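# Place the power unit on the carrier between blue blocks

## Task

Put the power unit onto the carrier so it sits down inside the space bounded by the blue corner blocks, then open the gripper and withdraw the arm so nothing is touching or holding the unit.

## Robot and tools

Robot: two arms, left_arm and right_arm, each with a parallel two-finger gripper. Base positions in the scene frame: left_arm at (+0.023, +0.341, 0) m, yawed slightly (quat_wxyz +0.999, 0, 0, -0.041); right_arm at (+0.009, -0.367, 0) m (quat_wxyz +0.997, 0, 0, +0.078). Joint ranges in rad, base to hand: waist -2.618..3.054, shoulder 0..3.142, elbow 0..3.142, wrist pitch -1.571..1.571, wrist yaw -1.571..1.571, wrist roll -2.094..2.094. Elbows cannot fully straighten.

Frame: one shared scene frame. Origin sits on the tabletop midway between the arms; +x extends out over the table, +z is up, left_arm is on the +y side. The arm names do not indicate image sides. Each gripper's fingers point along its own +z and spread along its own y. end_effector_position is the point between the finger pads, roughly 1 cm back from the tips. Reported hand positions can be somewhat wrong, worse when reaching far, and arms usually stop a centimetre or more short of a commanded pose, typically low.

Row layout (used by both motion tools): one flat list of 16 numbers covering both arms, always all 16 even if one arm is idle: left x, y, z, qw, qx, qy, qz, opening, then right x, y, z, qw, qx, qy, qz, opening. x, y, z are absolute target positions in metres in the scene frame; the quaternion is an absolute target orientation, w first. Opening ranges -1 (closed) to +1 (fully open, 0.094 m). A row is rejected outright if any target lies more than 0.6 m from that arm's last reported position along any axis of its gripper. To hold an orientation steady, keep resending your own chosen quaternion rather than copying the slightly drifted one from the result. For an arm meant to stay put, resend its full pose from the last result before it stopped, plus the opening it should keep.

execute_actions: argument actions is a list holding zero or one item; optional pictures (boolean) controls whether camera images return (they do by default). Empty list: just report state. Action item: {"rows": [...], "steps": n} with 1 to 15 rows and steps up to 15 (default 15), each step lasting 1/30 s; row k drives step k and the final row repeats for leftover steps. Wait item: {"steps": n} with n up to 300, counted from the previous result, so your thinking time is included.

move: target is one 16-number row (absolute poses as above); speed in m/s, 0.002 to 0.5, default 0.25, with rotation capped at twice that value in rad/s. Each gripper travels a straight line toward its pose, both finishing together, taking 0.5 to 10 s; anything longer is cut off at 10 s before arrival. Rotation takes the shorter direction. Paths ignore obstacles and the other arm. Openings are applied when the move begins. Hands lag and can overshoot the speed, especially with a near-straight arm. The result adds a move: line giving the ending (done, off_target, moving, held, fault) and limits (paced = the pose sent was clipped; held = a safety check blocked some steps, after which the arm may jump quickly), plus each gripper's distance from its target.

wait: seconds, 0 to 10; lets the simulation run with no new command.

zoom_image: camera (cam_head_left, cam_head_right, cam_left_wrist, cam_right_wrist) and region [x0, y0, x1, y1] in pixels, top-left origin, at most 504 by 504. Image sizes: head cameras 504x504, wrist cameras 616x616.

read_manual: optional section, only "licences"; returns licence text and does not move anything.

finished_scene: scene, the number of the scene being ended (this one is 1). Irreversible; its result reports success. The goal must still hold when it is called.

Controller behaviour: each control step, the commanded pose is limited to within 70 mm and 16 degrees of the measured pose, then damped inverse kinematics chases it, favouring position over orientation. When an action ends, the arm continues only as far as its last limited pose, so long reaches need several calls; check the reported pose and send the remainder. Fingers still in motion keep moving meanwhile.

Result contents: a state line per arm (left_arm: … | right_arm: …) with position and quat_wxyz; a Hand target line showing where each gripper is currently being driven; a pose unreachable line when the clearance check altered or blocked an arm's command; HELD marking steps not sent; grip_measured, the measured finger opening on the command scale (each gripper may be off by about 1 mm); Joint positions, whose last value is the opening in metres; joint torques, which include offsets, scaling and noise and are nonzero in free air; MOTOR HOT from 75 °C; FAULT or OVER-TEMPERATURE FAULT lines. At 90 °C the hot arm halts for 10 s; at 100 °C it goes limp and falls.

Gripping: command an opening below grip_measured; about 0.03 lower gives a firm hold, less gives a lighter one. Pads push about 50 to 62 N each, briefly more on first contact; very thin parts get less force.

Avoid: knocking or placing anything off the table, arms colliding or pressing on each other, fast contacts, targets set far beyond a contact point, dropping or slipping the part, and holding loads long enough to overheat. Occasional brief tugs on the held part or pushes on loose objects may occur, so grip securely. When the unit is seated, open the gripper, lift away, then call finished_scene.

Each tool is called after "Call:" as name([rows], argument=value, ...), one row to a line, values as JSON.

## Session

Call:
execute_actions(actions=[])

Scene clock: 0.00 s of 4400.00 s.
left_arm: end_effector_position=(+0.0551, -0.1850, +0.1474) grip_measured=+1.000 end_effector_quat_wxyz=(+0.451, +0.763, -0.023, -0.462) | right_arm: end_effector_position=(+0.2684, -0.4606, +0.1946) grip_measured=+1.000 end_effector_quat_wxyz=(+0.458, +0.212, +0.850, -0.154)
Joint positions: left_arm=[-1.114  2.135  1.332  0.364  1.168  1.212  0.094] | right_arm=[-0.254  0.742  0.634 -0.509  0.395  0.186  0.094]
Joint velocities: left_arm=[-0.017  0.007  0.002  0.037  0.007  0.066  0.   ] | right_arm=[ 0.007 -0.002 -0.002 -0.081 -0.037 -0.066  0.   ]
Joint torques (N m, as the arm reports them, + toward a larger angle): no reading
Motor temperatures (°C, as the motors report them): left_arm=[24 28 26 29 28 28] | right_arm=[26 32 27 28 24 27]
Hand target (left_arm): +0.054, -0.184, +0.148; +0.445, +0.764, -0.021, -0.468
Hand target (right_arm): +0.271, -0.462, +0.205; +0.472, +0.215, +0.841, -0.154

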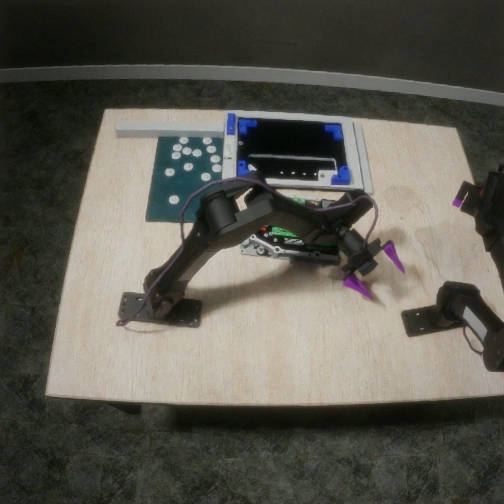

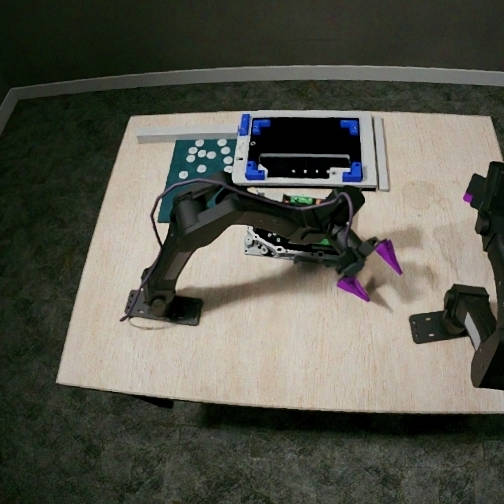

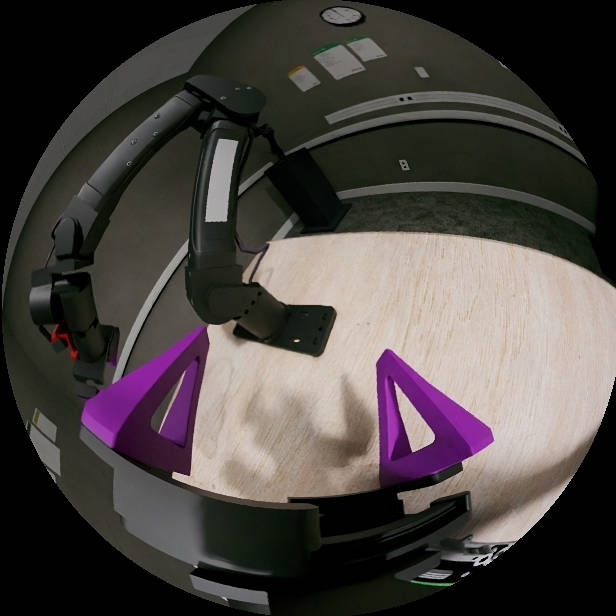

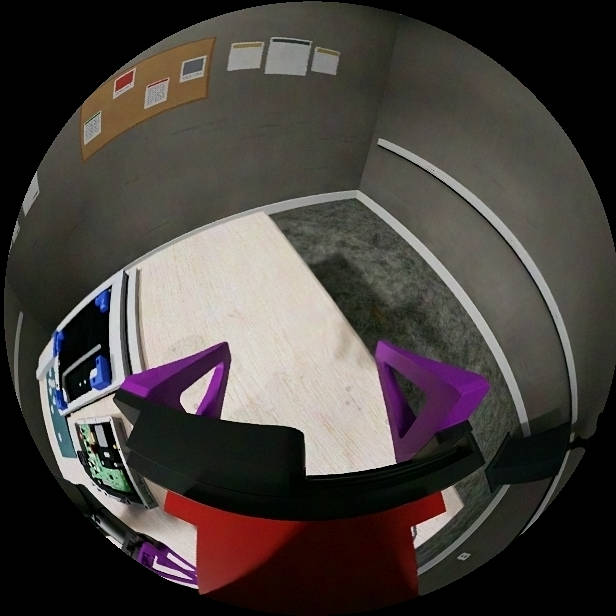

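Call:
move(target=[0.17,-0.05,0.25,0.41,0.497,0.709,-0.287,-0.55,0.27,-0.40,0.18,0.3,0.05,0.95,0,-0.45])

Call:
move(target=[0.3,0.24,0.15,0.3,0.05,0.95,-0.015,-0.55,0.27,-0.26,0.13,0.26,0.05,0.964,-0.014,-0.45])

Call:
zoom_image(camera="cam_head_left", region=[200, 100, 380, 280])

Scene clock: 8.50 s of 4400.00 s.
left_arm: end_effector_position=(+0.1732, -0.0467, +0.2376) grip_measured=-0.548 end_effector_quat_wxyz=(+0.404, +0.500, +0.712, -0.282) | right_arm: end_effector_position=(+0.2635, -0.3985, +0.1670) grip_measured=-0.448 end_effector_quat_wxyz=(+0.283, +0.051, +0.958, -0.006)
Joint positions: left_arm=[-1.112  1.305  1.034 -0.27   0.024  0.018  0.021] | right_arm=[-0.314  0.977  0.89  -0.911 -0.045 -0.038  0.026]
Joint velocities: left_arm=[-0.007 -0.012  0.002 -0.007  0.051  0.051  0.   ] | right_arm=[-0.007 -0.002  0.007 -0.037 -0.051 -0.007 -0.   ]
Joint torques (N m, as the arm reports them, + toward a larger angle): left_arm=[-0.76 -6.16  9.08  1.87 -0.08 -0.05] | right_arm=[-0.81 -1.32 11.35  0.85 -0.17 -0.11]
Motor temperatures (°C, as the motors report them): left_arm=[24 30 26 30 28 28] | right_arm=[26 32 29 29 24 27]
Hand target (left_arm): +0.170, -0.046, +0.252; +0.410, +0.497, +0.709, -0.288
Hand target (right_arm): +0.270, -0.400, +0.179; +0.297, +0.050, +0.954, -0.004
Off the commanded pose (left_arm): 0.013 m, 1 deg.
Off the commanded pose (right_arm): 0.015 m, 2 deg.
After step 90, 1.50 s passed at rest.
move: off_target (left_arm, right_arm)

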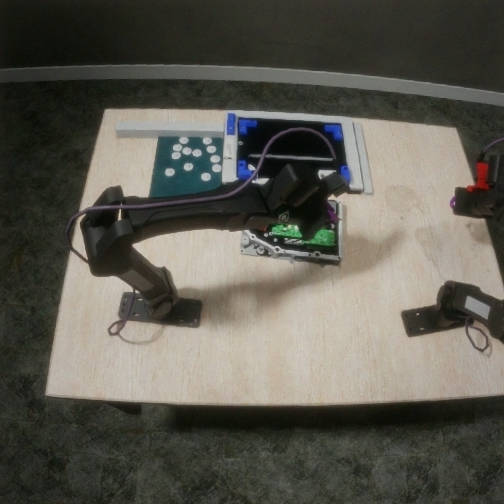

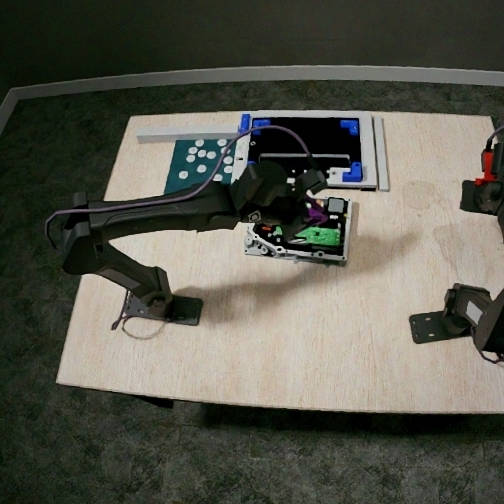

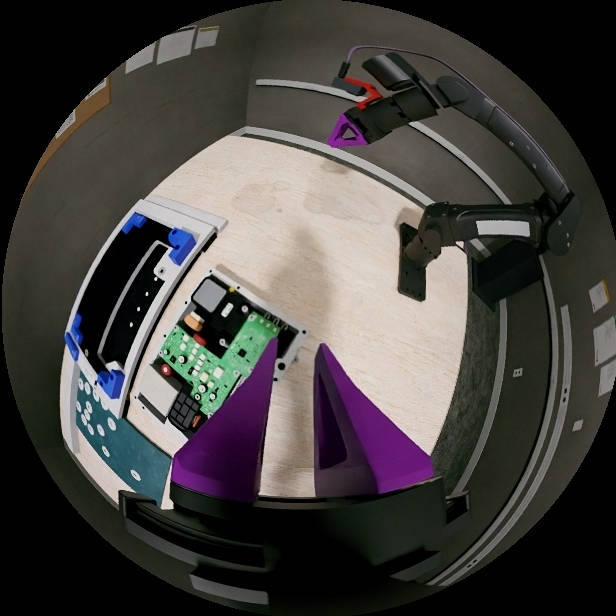

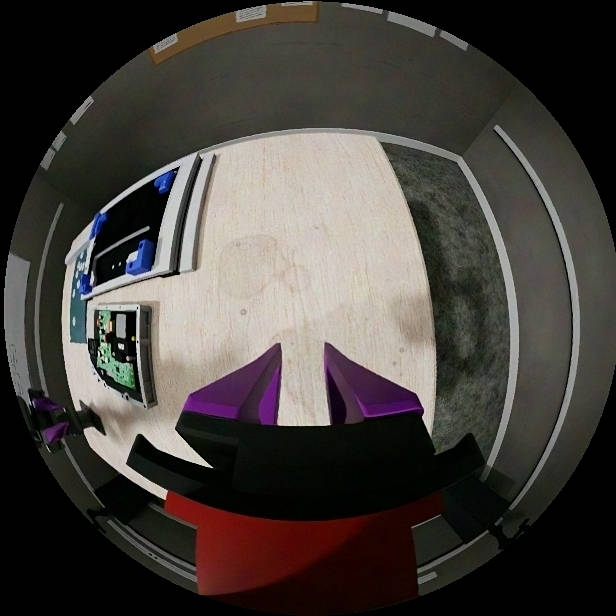

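Scene clock: 11.37 s of 4400.00 s.
left_arm: end_effector_position=(+0.3051, +0.2330, +0.1563) grip_measured=-0.548 end_effector_quat_wxyz=(+0.323, +0.061, +0.944, -0.019) | right_arm: end_effector_position=(+0.2584, -0.2667, +0.1164) grip_measured=-0.448 end_effector_quat_wxyz=(+0.239, +0.044, +0.970, -0.019)
Joint positions: left_arm=[-0.422  1.118  0.871 -0.7   -0.229 -0.3    0.021] | right_arm=[ 0.425  1.196  0.857 -0.852  0.307  0.614  0.026]
Joint velocities: left_arm=[-0.012 -0.002  0.012 -0.037 -0.022  0.022 -0.   ] | right_arm=[-0.002  0.007 -0.007  0.007 -0.037 -0.022 -0.002]
Joint torques (N m, as the arm reports them, + toward a larger angle): left_arm=[ 0.79 -2.55  5.84  1.33 -0.24 -0.05] | right_arm=[ 0.67 -3.61 11.28  0.73  0.32  0.08]
Motor temperatures (°C, as the motors report them): left_arm=[24 30 26 30 28 28] | right_arm=[26 32 29 30 24 27]
Hand target (left_arm): +0.302, +0.241, +0.148; +0.308, +0.055, +0.950, -0.005
Hand target (right_arm): +0.270, -0.260, +0.131; +0.264, +0.050, +0.963, -0.011
Off the commanded pose (left_arm): 0.011 m, 3 deg.
Off the commanded pose (right_arm): 0.019 m, 3 deg.
move: off_target (left_arm, right_arm)

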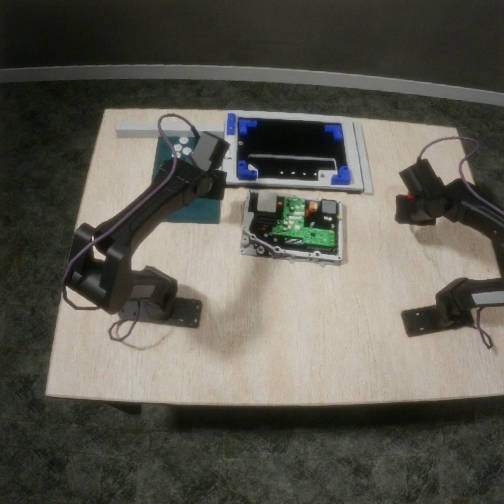

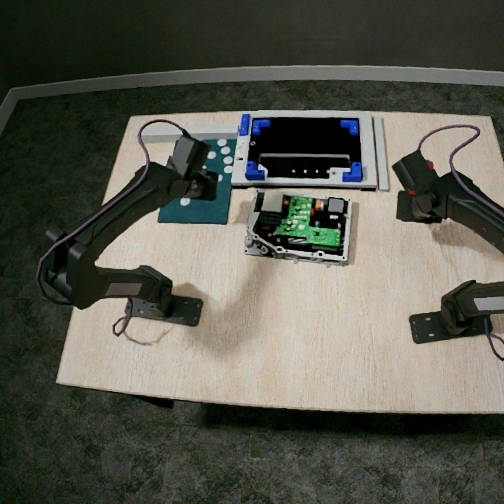

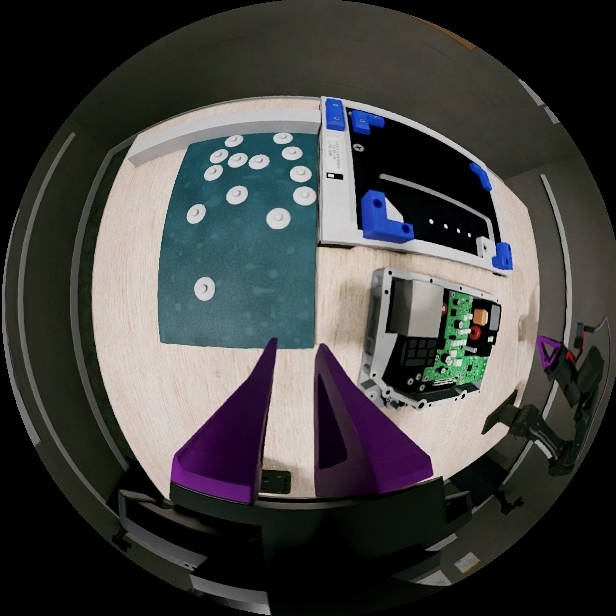

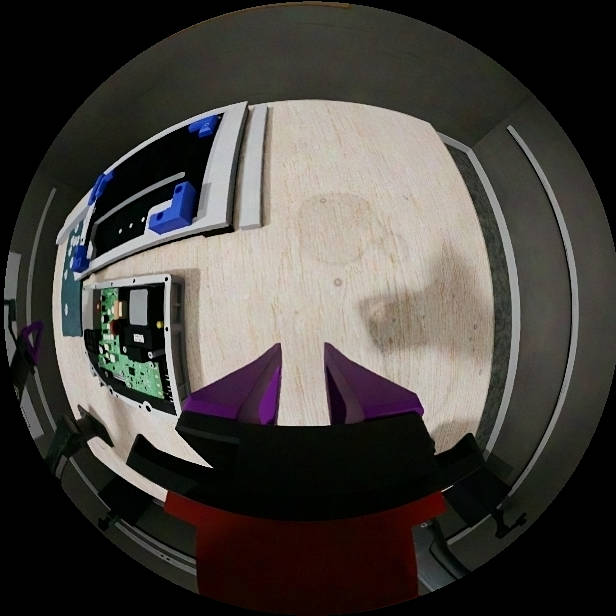

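Region (200, 100, 380, 280) of cam_head_left's 504x504 image, scaled by 2.800, with more detail than that image has.

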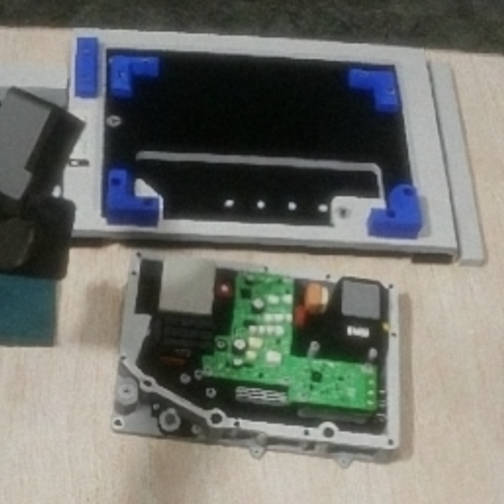

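Call:
move(target=[0.333,0.131,0.085,0.29,0.043,0.956,-0.013,-0.55,0.258,-0.119,0.09,0.23,0.043,0.972,-0.01,-0.45], speed=0.15)

Call:
move(target=[0.333,0.133,0.05,0.29,0.043,0.956,-0.013,-0.55,0.258,-0.119,0.06,0.23,0.043,0.972,-0.01,-0.45], speed=0.03)

Call:
zoom_image(camera="cam_right_wrist", region=[200, 240, 400, 440])

Scene clock: 17.30 s of 4400.00 s.
left_arm: end_effector_position=(+0.3264, +0.1358, +0.0770) grip_measured=-0.548 end_effector_quat_wxyz=(+0.273, +0.048, +0.961, -0.012) | right_arm: end_effector_position=(+0.2499, -0.1252, +0.0789) grip_measured=-0.448 end_effector_quat_wxyz=(+0.213, +0.036, +0.976, -0.015)
Joint positions: left_arm=[-0.673  1.577  0.969 -0.51  -0.329 -0.58   0.021] | right_arm=[ 0.823  1.664  1.134 -0.832  0.379  1.014  0.026]
Joint velocities: left_arm=[ 0.002 -0.007 -0.007 -0.022  0.037 -0.081 -0.001] | right_arm=[-0.027 -0.017 -0.002  0.007 -0.022  0.066  0.   ]
Joint torques (N m, as the arm reports them, + toward a larger angle): left_arm=[-0.59 -5.81  7.91  1.42 -0.34 -0.07] | right_arm=[ 0.53 -8.43 10.32  0.28  0.43  0.06]
Motor temperatures (°C, as the motors report them): left_arm=[24 30 27 30 28 28] | right_arm=[26 32 29 30 24 27]
Hand target (left_arm): +0.334, +0.129, +0.085; +0.289, +0.042, +0.956, -0.017
Hand target (right_arm): +0.257, -0.118, +0.091; +0.231, +0.043, +0.972, -0.007
Off the commanded pose (left_arm): 0.011 m, 2 deg.
Off the commanded pose (right_arm): 0.015 m, 2 deg.
After step 90, 1.40 s passed at rest.
move: off_target (left_arm, right_arm)

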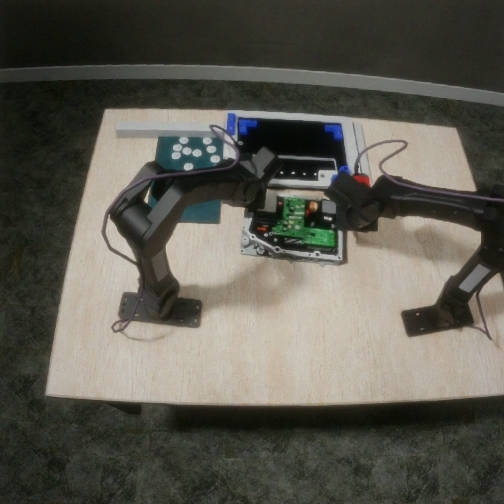

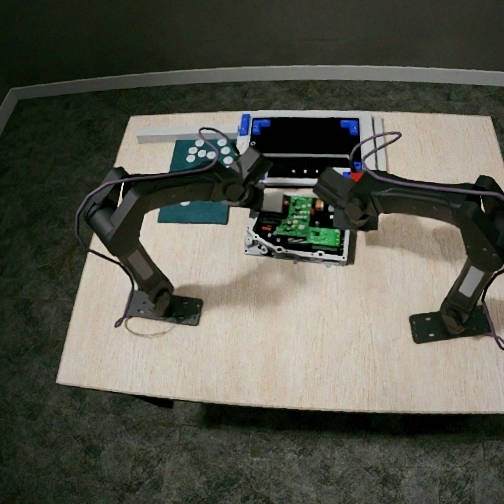

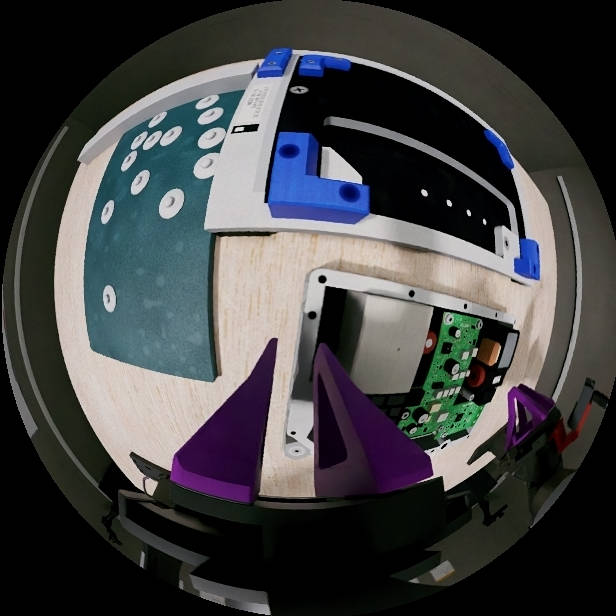

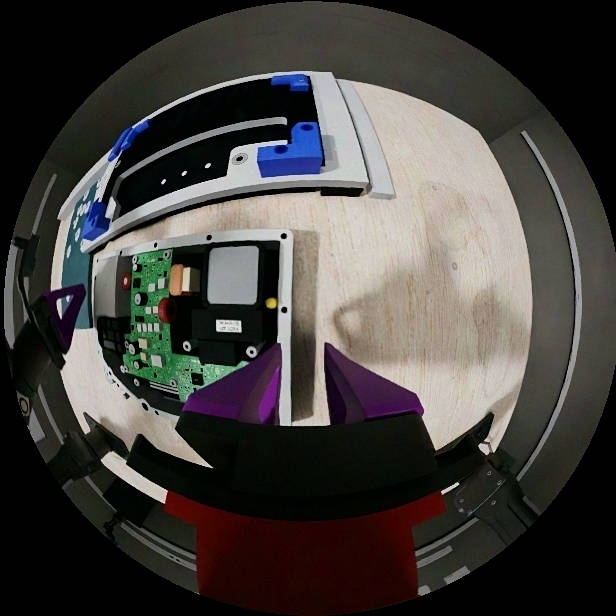

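Scene clock: 18.70 s of 4400.00 s.
left_arm: end_effector_position=(+0.3352, +0.1290, +0.0582) grip_measured=-0.548 end_effector_quat_wxyz=(+0.291, +0.043, +0.955, -0.024) | right_arm: end_effector_position=(+0.2552, -0.1175, +0.0602) grip_measured=-0.448 end_effector_quat_wxyz=(+0.219, +0.038, +0.975, -0.007)
Joint positions: left_arm=[-0.673  1.623  0.912 -0.362 -0.335 -0.58   0.021] | right_arm=[ 0.823  1.705  1.098 -0.733  0.379  1.014  0.026]
Joint velocities: left_arm=[ 0.002  0.002 -0.012  0.022  0.066 -0.022  0.001] | right_arm=[-0.012 -0.027  0.012 -0.007 -0.051 -0.022 -0.   ]
Joint torques (N m, as the arm reports them, + toward a larger angle): left_arm=[-0.27 -5.8   4.46  1.5  -0.37 -0.02] | right_arm=[ 0.09 -8.69  6.36  0.47  0.42  0.08]
Motor temperatures (°C, as the motors report them): left_arm=[24 30 27 30 28 28] | right_arm=[26 32 29 30 24 27]
Hand target (left_arm): +0.333, +0.133, +0.050; +0.290, +0.043, +0.956, -0.013
Hand target (right_arm): +0.258, -0.119, +0.060; +0.230, +0.043, +0.972, -0.010
Off the commanded pose (left_arm): 0.009 m, 1 deg.
Off the commanded pose (right_arm): 0.003 m, 1 deg.
move: done

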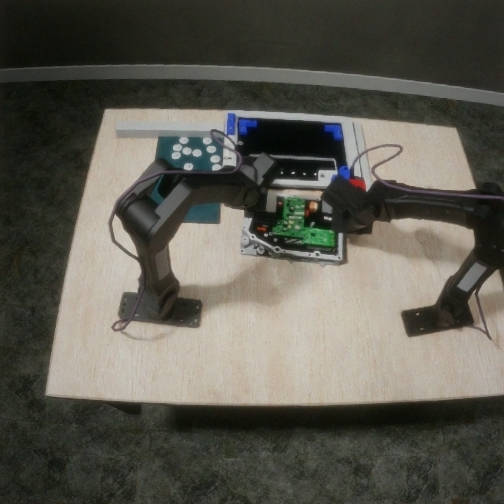

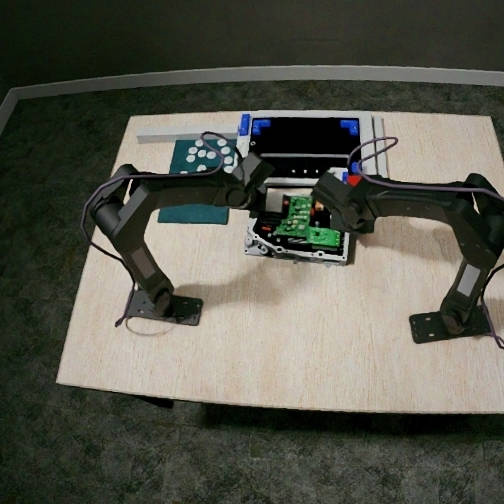

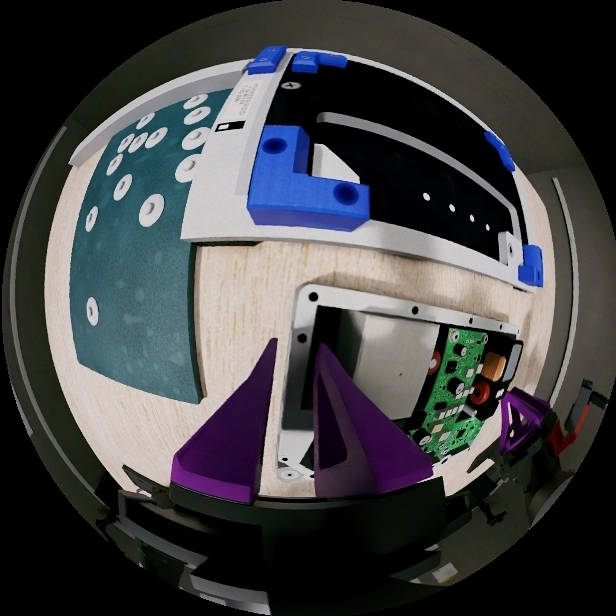

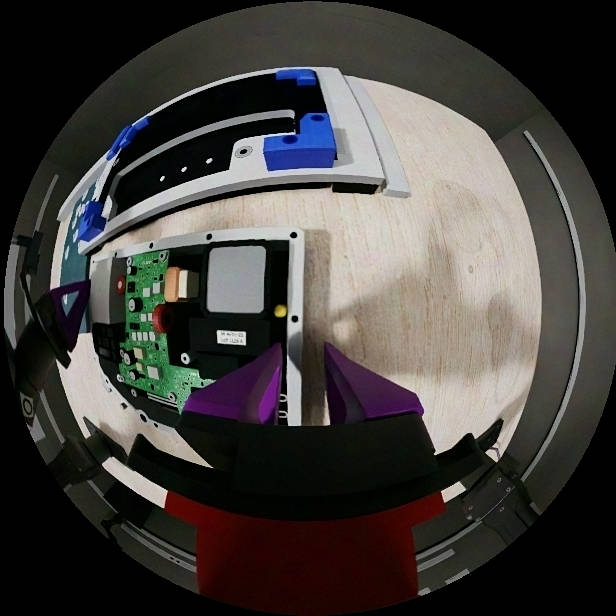

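Region (200, 240, 400, 440) of cam_right_wrist's 616x616 image, scaled by 2.520, with more detail than that image has.

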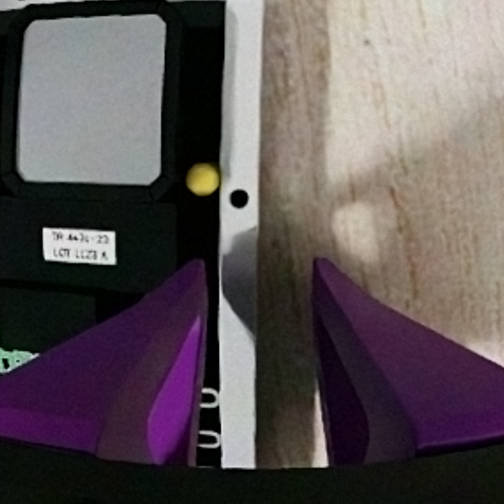

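Call:
move(target=[0.334,0.132,0.028,0.29,0.043,0.956,-0.013,-0.55,0.258,-0.119,0.035,0.23,0.043,0.972,-0.01,-0.52], speed=0.02)

Scene clock: 22.43 s of 4400.00 s.
left_arm: end_effector_position=(+0.3370, +0.1276, +0.0365) grip_measured=-0.548 end_effector_quat_wxyz=(+0.292, +0.043, +0.955, -0.024) | right_arm: end_effector_position=(+0.2555, -0.1178, +0.0399) grip_measured=-0.519 end_effector_quat_wxyz=(+0.220, +0.040, +0.975, -0.006)
Joint positions: left_arm=[-0.673  1.676  0.87  -0.265 -0.336 -0.58   0.021] | right_arm=[ 0.823  1.735  1.045 -0.648  0.382  1.017  0.023]
Joint velocities: left_arm=[-0.012 -0.017 -0.027 -0.037 -0.066 -0.066 -0.   ] | right_arm=[-0.002 -0.007 -0.022 -0.007  0.022 -0.022 -0.   ]
Joint torques (N m, as the arm reports them, + toward a larger angle): left_arm=[-0.27 -5.9   4.12  1.49 -0.34 -0.02] | right_arm=[ 0.14 -7.69  5.44  0.59  0.41  0.05]
Motor temperatures (°C, as the motors report them): left_arm=[24 30 26 30 28 28] | right_arm=[26 32 29 29 24 27]
Hand target (left_arm): +0.334, +0.132, +0.028; +0.290, +0.043, +0.956, -0.013
Hand target (right_arm): +0.258, -0.119, +0.035; +0.230, +0.043, +0.972, -0.010
Off the commanded pose (left_arm): 0.010 m, 1 deg.
Off the commanded pose (right_arm): 0.006 m, 1 deg.
move: done

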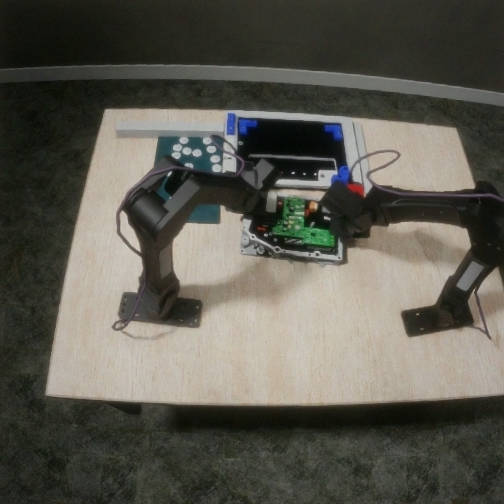

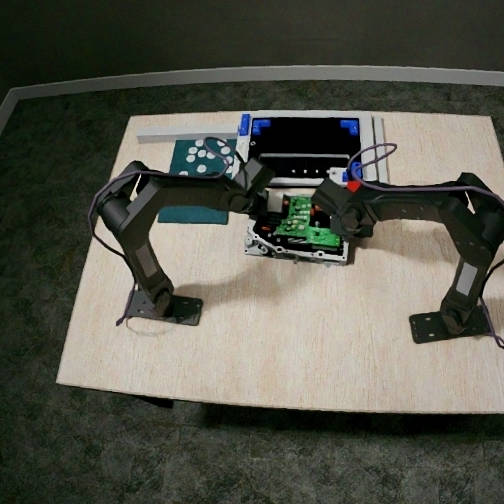

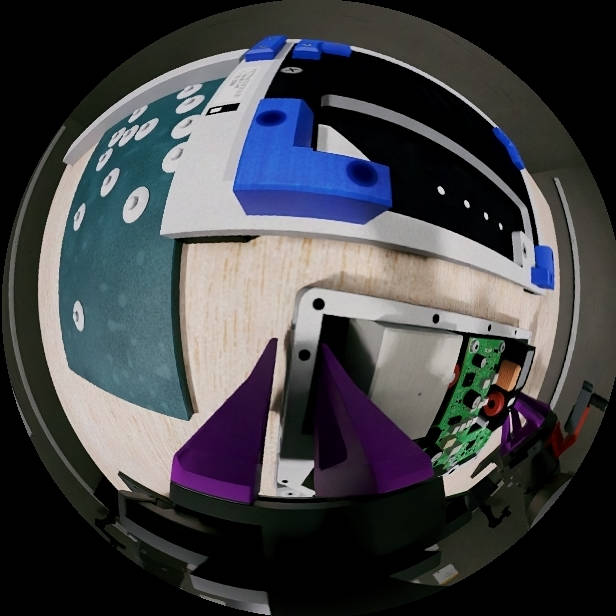

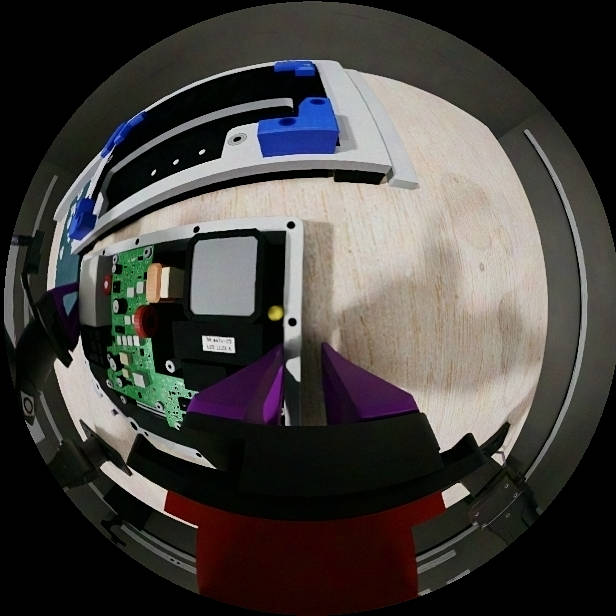

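Call:
move(target=[0.336,0.126,0.032,0.29,0.043,0.956,-0.013,-0.86,0.258,-0.108,0.033,0.23,0.043,0.972,-0.01,-0.86], speed=0.02)

Call:
move(target=[0.336,0.128,0.155,0.33,0.043,0.943,-0.013,-0.86,0.257,-0.113,0.155,0.26,0.043,0.964,-0.01,-0.86], speed=0.05)

Call:
move(target=[0.595,0.123,0.155,0.36,0.021,0.933,-0.008,-0.86,0.527,-0.12,0.156,0.29,0.021,0.957,-0.006,-0.86], speed=0.05)

Call:
zoom_image(camera="cam_head_left", region=[215, 100, 375, 210])

Scene clock: 27.63 s of 4400.00 s.
left_arm: end_effector_position=(+0.3369, +0.1256, +0.0365) grip_measured=-0.798 end_effector_quat_wxyz=(+0.293, +0.037, +0.955, -0.027) | right_arm: end_effector_position=(+0.2561, -0.1124, +0.0394) grip_measured=-0.816 end_effector_quat_wxyz=(+0.227, +0.046, +0.973, -0.003)
Joint positions: left_arm=[-0.678  1.678  0.87  -0.26  -0.336 -0.595  0.009] | right_arm=[ 0.836  1.747  1.051 -0.635  0.393  1.04   0.009]
Joint velocities: left_arm=[-0.017 -0.002 -0.022 -0.007 -0.022 -0.022  0.   ] | right_arm=[-0.012  0.017 -0.002  0.037 -0.022 -0.051  0.001]
Joint torques (N m, as the arm reports them, + toward a larger angle): left_arm=[-0.73 -5.52  6.27  1.19 -0.38  0.04] | right_arm=[ 0.74 -5.39  8.09  0.46  0.28  0.01]
Motor temperatures (°C, as the motors report them): left_arm=[24 30 26 30 28 28] | right_arm=[26 33 29 29 24 27]
Hand target (left_arm): +0.336, +0.126, +0.032; +0.290, +0.043, +0.956, -0.014
Hand target (right_arm): +0.258, -0.108, +0.033; +0.230, +0.043, +0.972, -0.009
Off the commanded pose (left_arm): 0.005 m, 2 deg.
Off the commanded pose (right_arm): 0.008 m, 1 deg.
After step 90, 1.37 s passed at rest.
move: done

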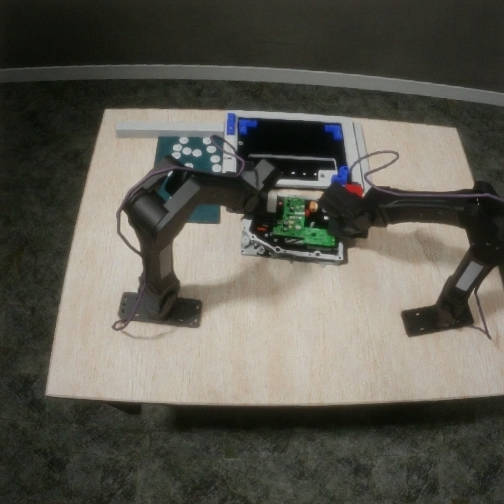

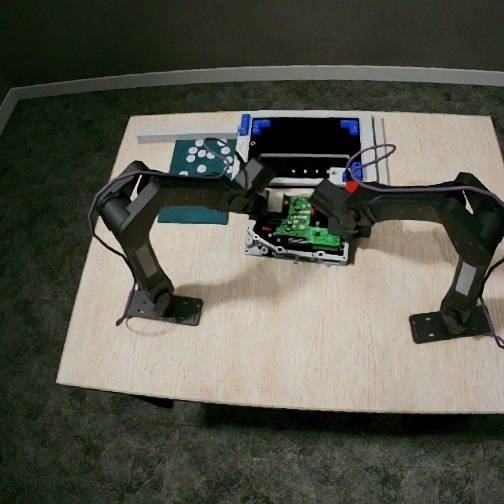

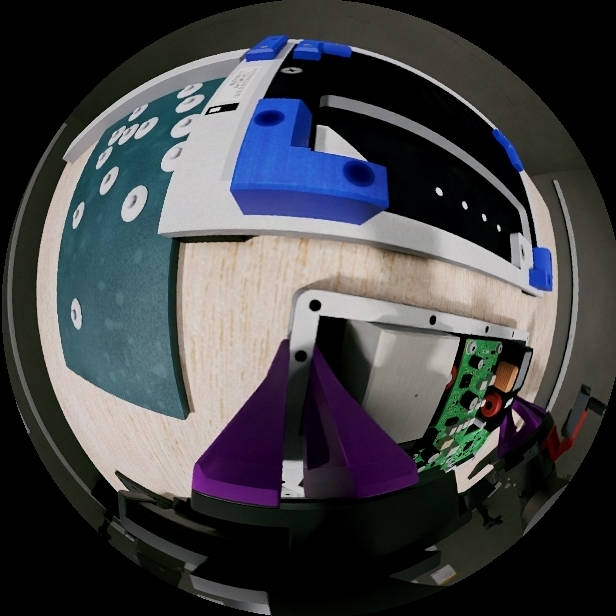

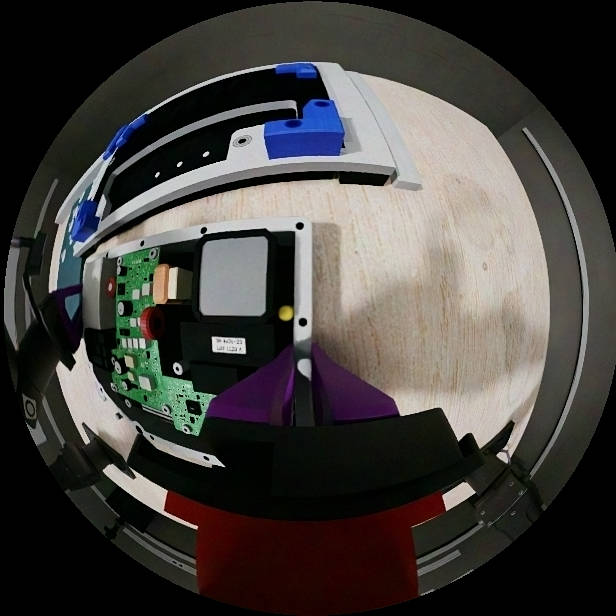

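Scene clock: 30.33 s of 4400.00 s.
left_arm: end_effector_position=(+0.3219, +0.1315, +0.1157) grip_measured=-0.798 end_effector_quat_wxyz=(+0.278, +0.039, +0.960, -0.014) | right_arm: end_effector_position=(+0.2438, -0.1101, +0.1173) grip_measured=-0.815 end_effector_quat_wxyz=(+0.208, +0.041, +0.977, -0.010)
Joint positions: left_arm=[-0.7    1.529  1.077 -0.665 -0.348 -0.619  0.009] | right_arm=[ 0.859  1.669  1.3   -1.004  0.372  1.063  0.009]
Joint velocities: left_arm=[-0.022  0.012  0.017  0.007 -0.037  0.037  0.001] | right_arm=[ 0.007 -0.012 -0.002 -0.022 -0.007 -0.007  0.001]
Joint torques (N m, as the arm reports them, + toward a larger angle): left_arm=[-0.83 -9.61 10.21  1.09 -0.89  0.29] | right_arm=[  0.44 -13.63  12.5   -0.1    1.03  -0.11]
Motor temperatures (°C, as the motors report them): left_arm=[24 30 27 30 28 28] | right_arm=[26 33 29 29 24 27]
Hand target (left_arm): +0.332, +0.131, +0.155; +0.329, +0.041, +0.943, -0.014
Hand target (right_arm): +0.255, -0.115, +0.154; +0.260, +0.044, +0.965, -0.007
Off the commanded pose (left_arm): 0.042 m, 6 deg.
Off the commanded pose (right_arm): 0.040 m, 6 deg.
move: off_target (left_arm, right_arm)

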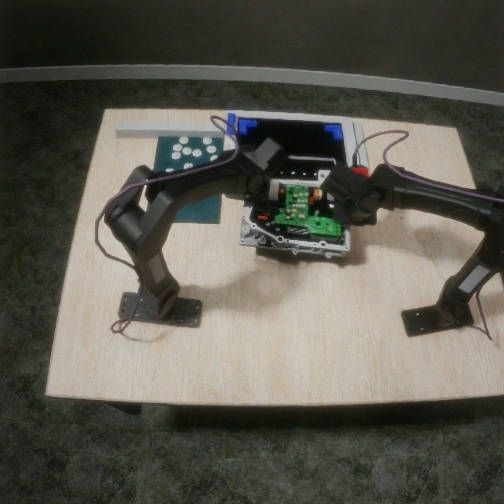

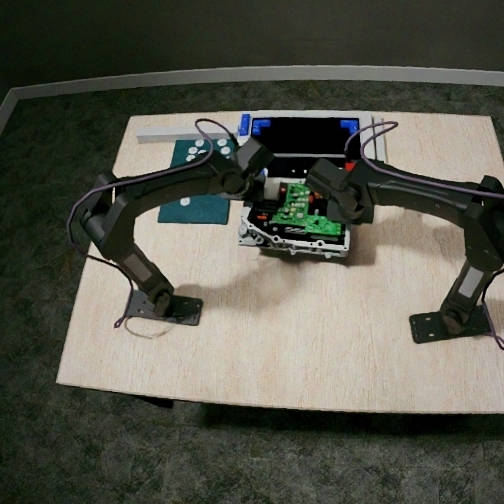

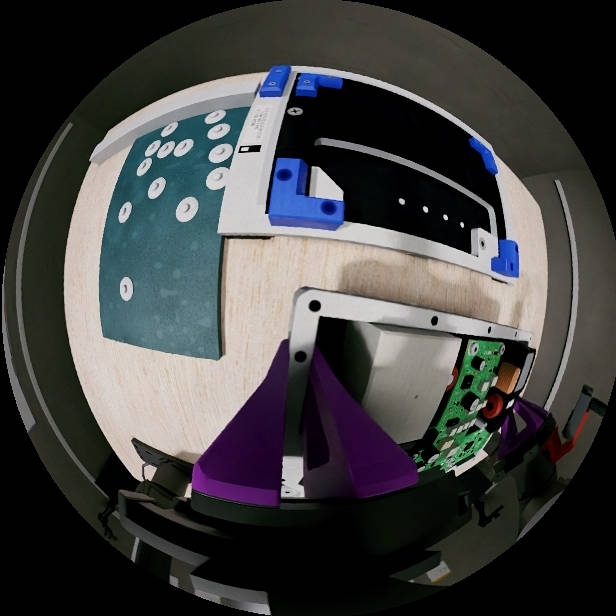

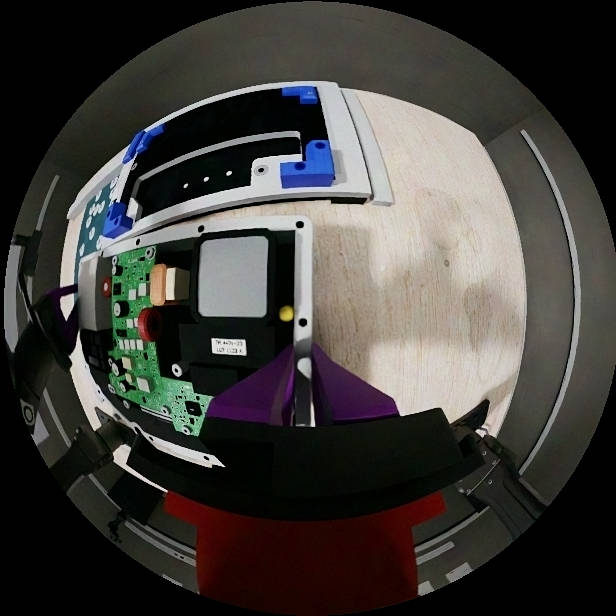

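Scene clock: 36.47 s of 4400.00 s.
left_arm: end_effector_position=(+0.5686, +0.1292, +0.1048) grip_measured=-0.795 end_effector_quat_wxyz=(+0.288, +0.012, +0.958, -0.005) | right_arm: end_effector_position=(+0.5034, -0.1162, +0.1077) grip_measured=-0.814 end_effector_quat_wxyz=(+0.224, +0.016, +0.974, -0.017)
Joint positions: left_arm=[-0.357  2.347  2.133 -0.812 -0.221 -0.352  0.01 ] | right_arm=[ 0.397  2.403  2.31  -1.107  0.267  0.536  0.009]
Joint velocities: left_arm=[-0.012 -0.007  0.002 -0.037 -0.051 -0.051  0.001] | right_arm=[-0.002  0.012  0.027 -0.066 -0.037 -0.051  0.001]
Joint torques (N m, as the arm reports them, + toward a larger angle): left_arm=[ -0.26 -15.4   10.94   2.03  -0.65   0.46] | right_arm=[ -0.54 -20.41  13.2    0.78   0.57  -0.2 ]
Motor temperatures (°C, as the motors report them): left_arm=[24 31 28 32 28 28] | right_arm=[26 35 30 30 25 27]
Hand target (left_arm): +0.588, +0.128, +0.160; +0.360, +0.019, +0.933, -0.003
Hand target (right_arm): +0.522, -0.120, +0.158; +0.288, +0.024, +0.957, -0.008
Off the commanded pose (left_arm): 0.057 m, 9 deg.
Off the commanded pose (right_arm): 0.054 m, 8 deg.
move: off_target (left_arm, right_arm); limits=paced

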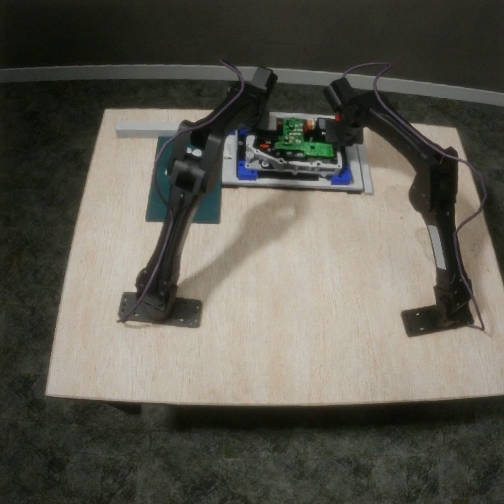

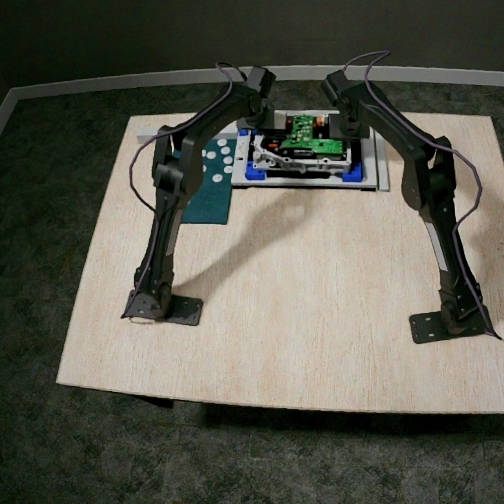

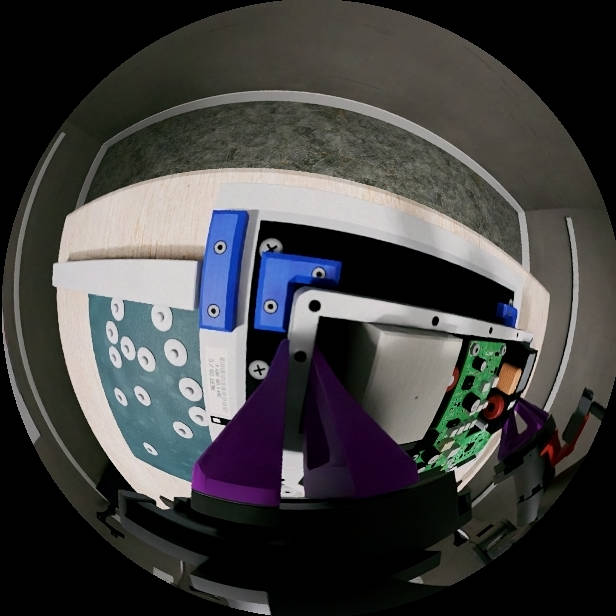

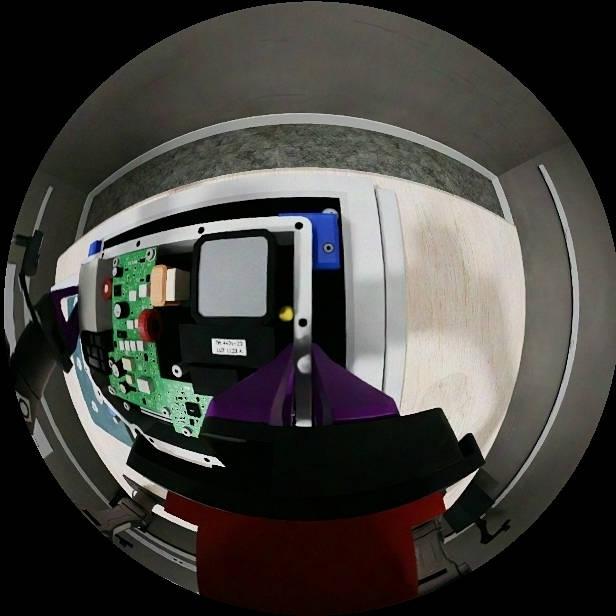

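Region (215, 100, 375, 210) of cam_head_left's 504x504 image, scaled by 3.150, with more detail than that image has; it fills the top 346 rows of this view, and the rest is white.

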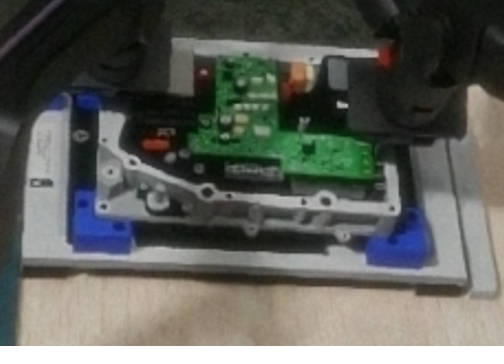

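Call:
move(target=[0.602,0.121,0.14,0.36,0.021,0.933,-0.008,-0.86,0.535,-0.122,0.14,0.29,0.021,0.957,-0.006,-0.86], speed=0.03)

Call:
zoom_image(camera="cam_head_left", region=[215, 100, 375, 210])

Scene clock: 42.17 s of 4400.00 s.
left_arm: end_effector_position=(+0.5696, +0.1268, +0.0918) grip_measured=-0.795 end_effector_quat_wxyz=(+0.277, +0.010, +0.961, -0.014) | right_arm: end_effector_position=(+0.5048, -0.1185, +0.1005) grip_measured=-0.814 end_effector_quat_wxyz=(+0.218, +0.012, +0.976, -0.020)
Joint positions: left_arm=[-0.352  2.371  2.134 -0.802 -0.196 -0.36   0.01 ] | right_arm=[ 0.39   2.416  2.311 -1.106  0.261  0.523  0.009]
Joint velocities: left_arm=[-0.002 -0.017  0.007  0.007 -0.051 -0.022 -0.   ] | right_arm=[ 0.002  0.017 -0.022  0.066 -0.051 -0.007 -0.   ]
Joint torques (N m, as the arm reports them, + toward a larger angle): left_arm=[ -0.49 -14.76  10.8    2.3   -0.79   0.46] | right_arm=[ -1.14 -20.25   9.65   1.14   0.52  -0.26]
Motor temperatures (°C, as the motors report them): left_arm=[24 34 28 32 28 28] | right_arm=[26 37 31 30 25 27]
Hand target (left_arm): +0.595, +0.123, +0.143; +0.358, +0.016, +0.934, -0.008
Hand target (right_arm): +0.531, -0.124, +0.142; +0.287, +0.024, +0.958, -0.007
Off the commanded pose (left_arm): 0.058 m, 10 deg.
Off the commanded pose (right_arm): 0.050 m, 9 deg.
move: off_target (left_arm, right_arm)

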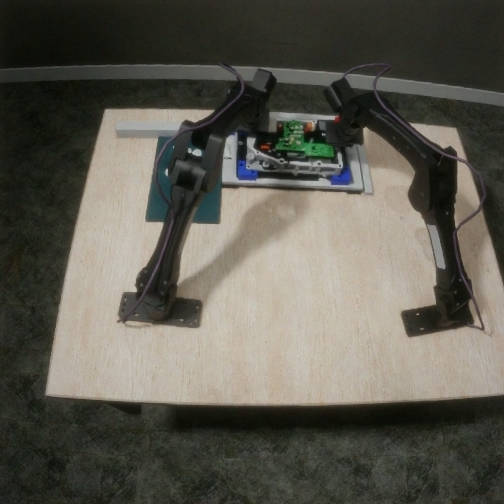

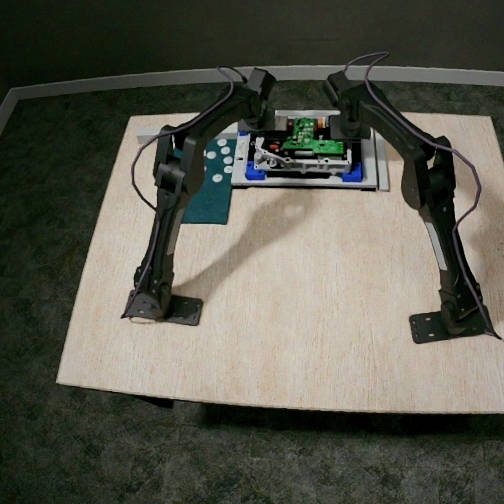

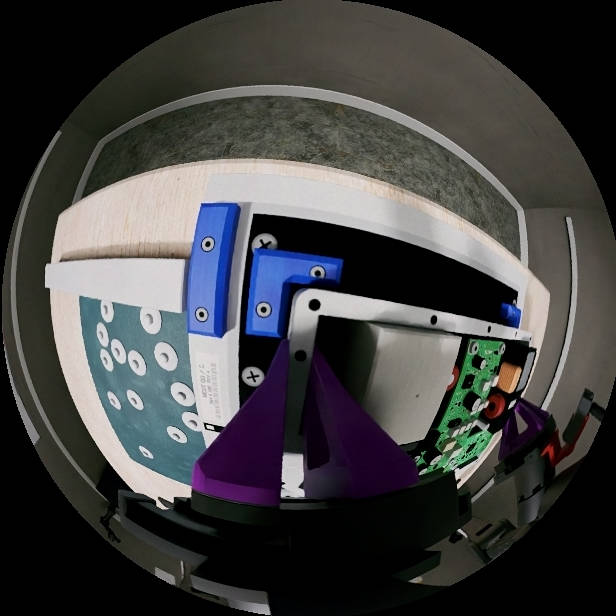

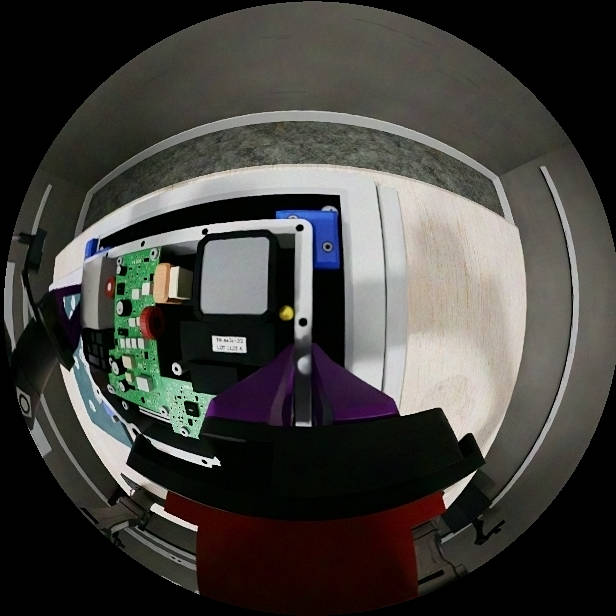

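Region (215, 100, 375, 210) of cam_head_left's 504x504 image, scaled by 3.150, with more detail than that image has; it fills the top 346 rows of this view, and the rest is white.

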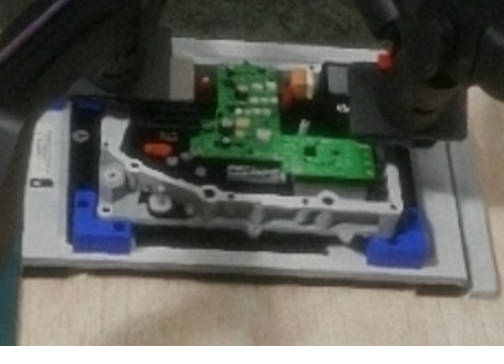

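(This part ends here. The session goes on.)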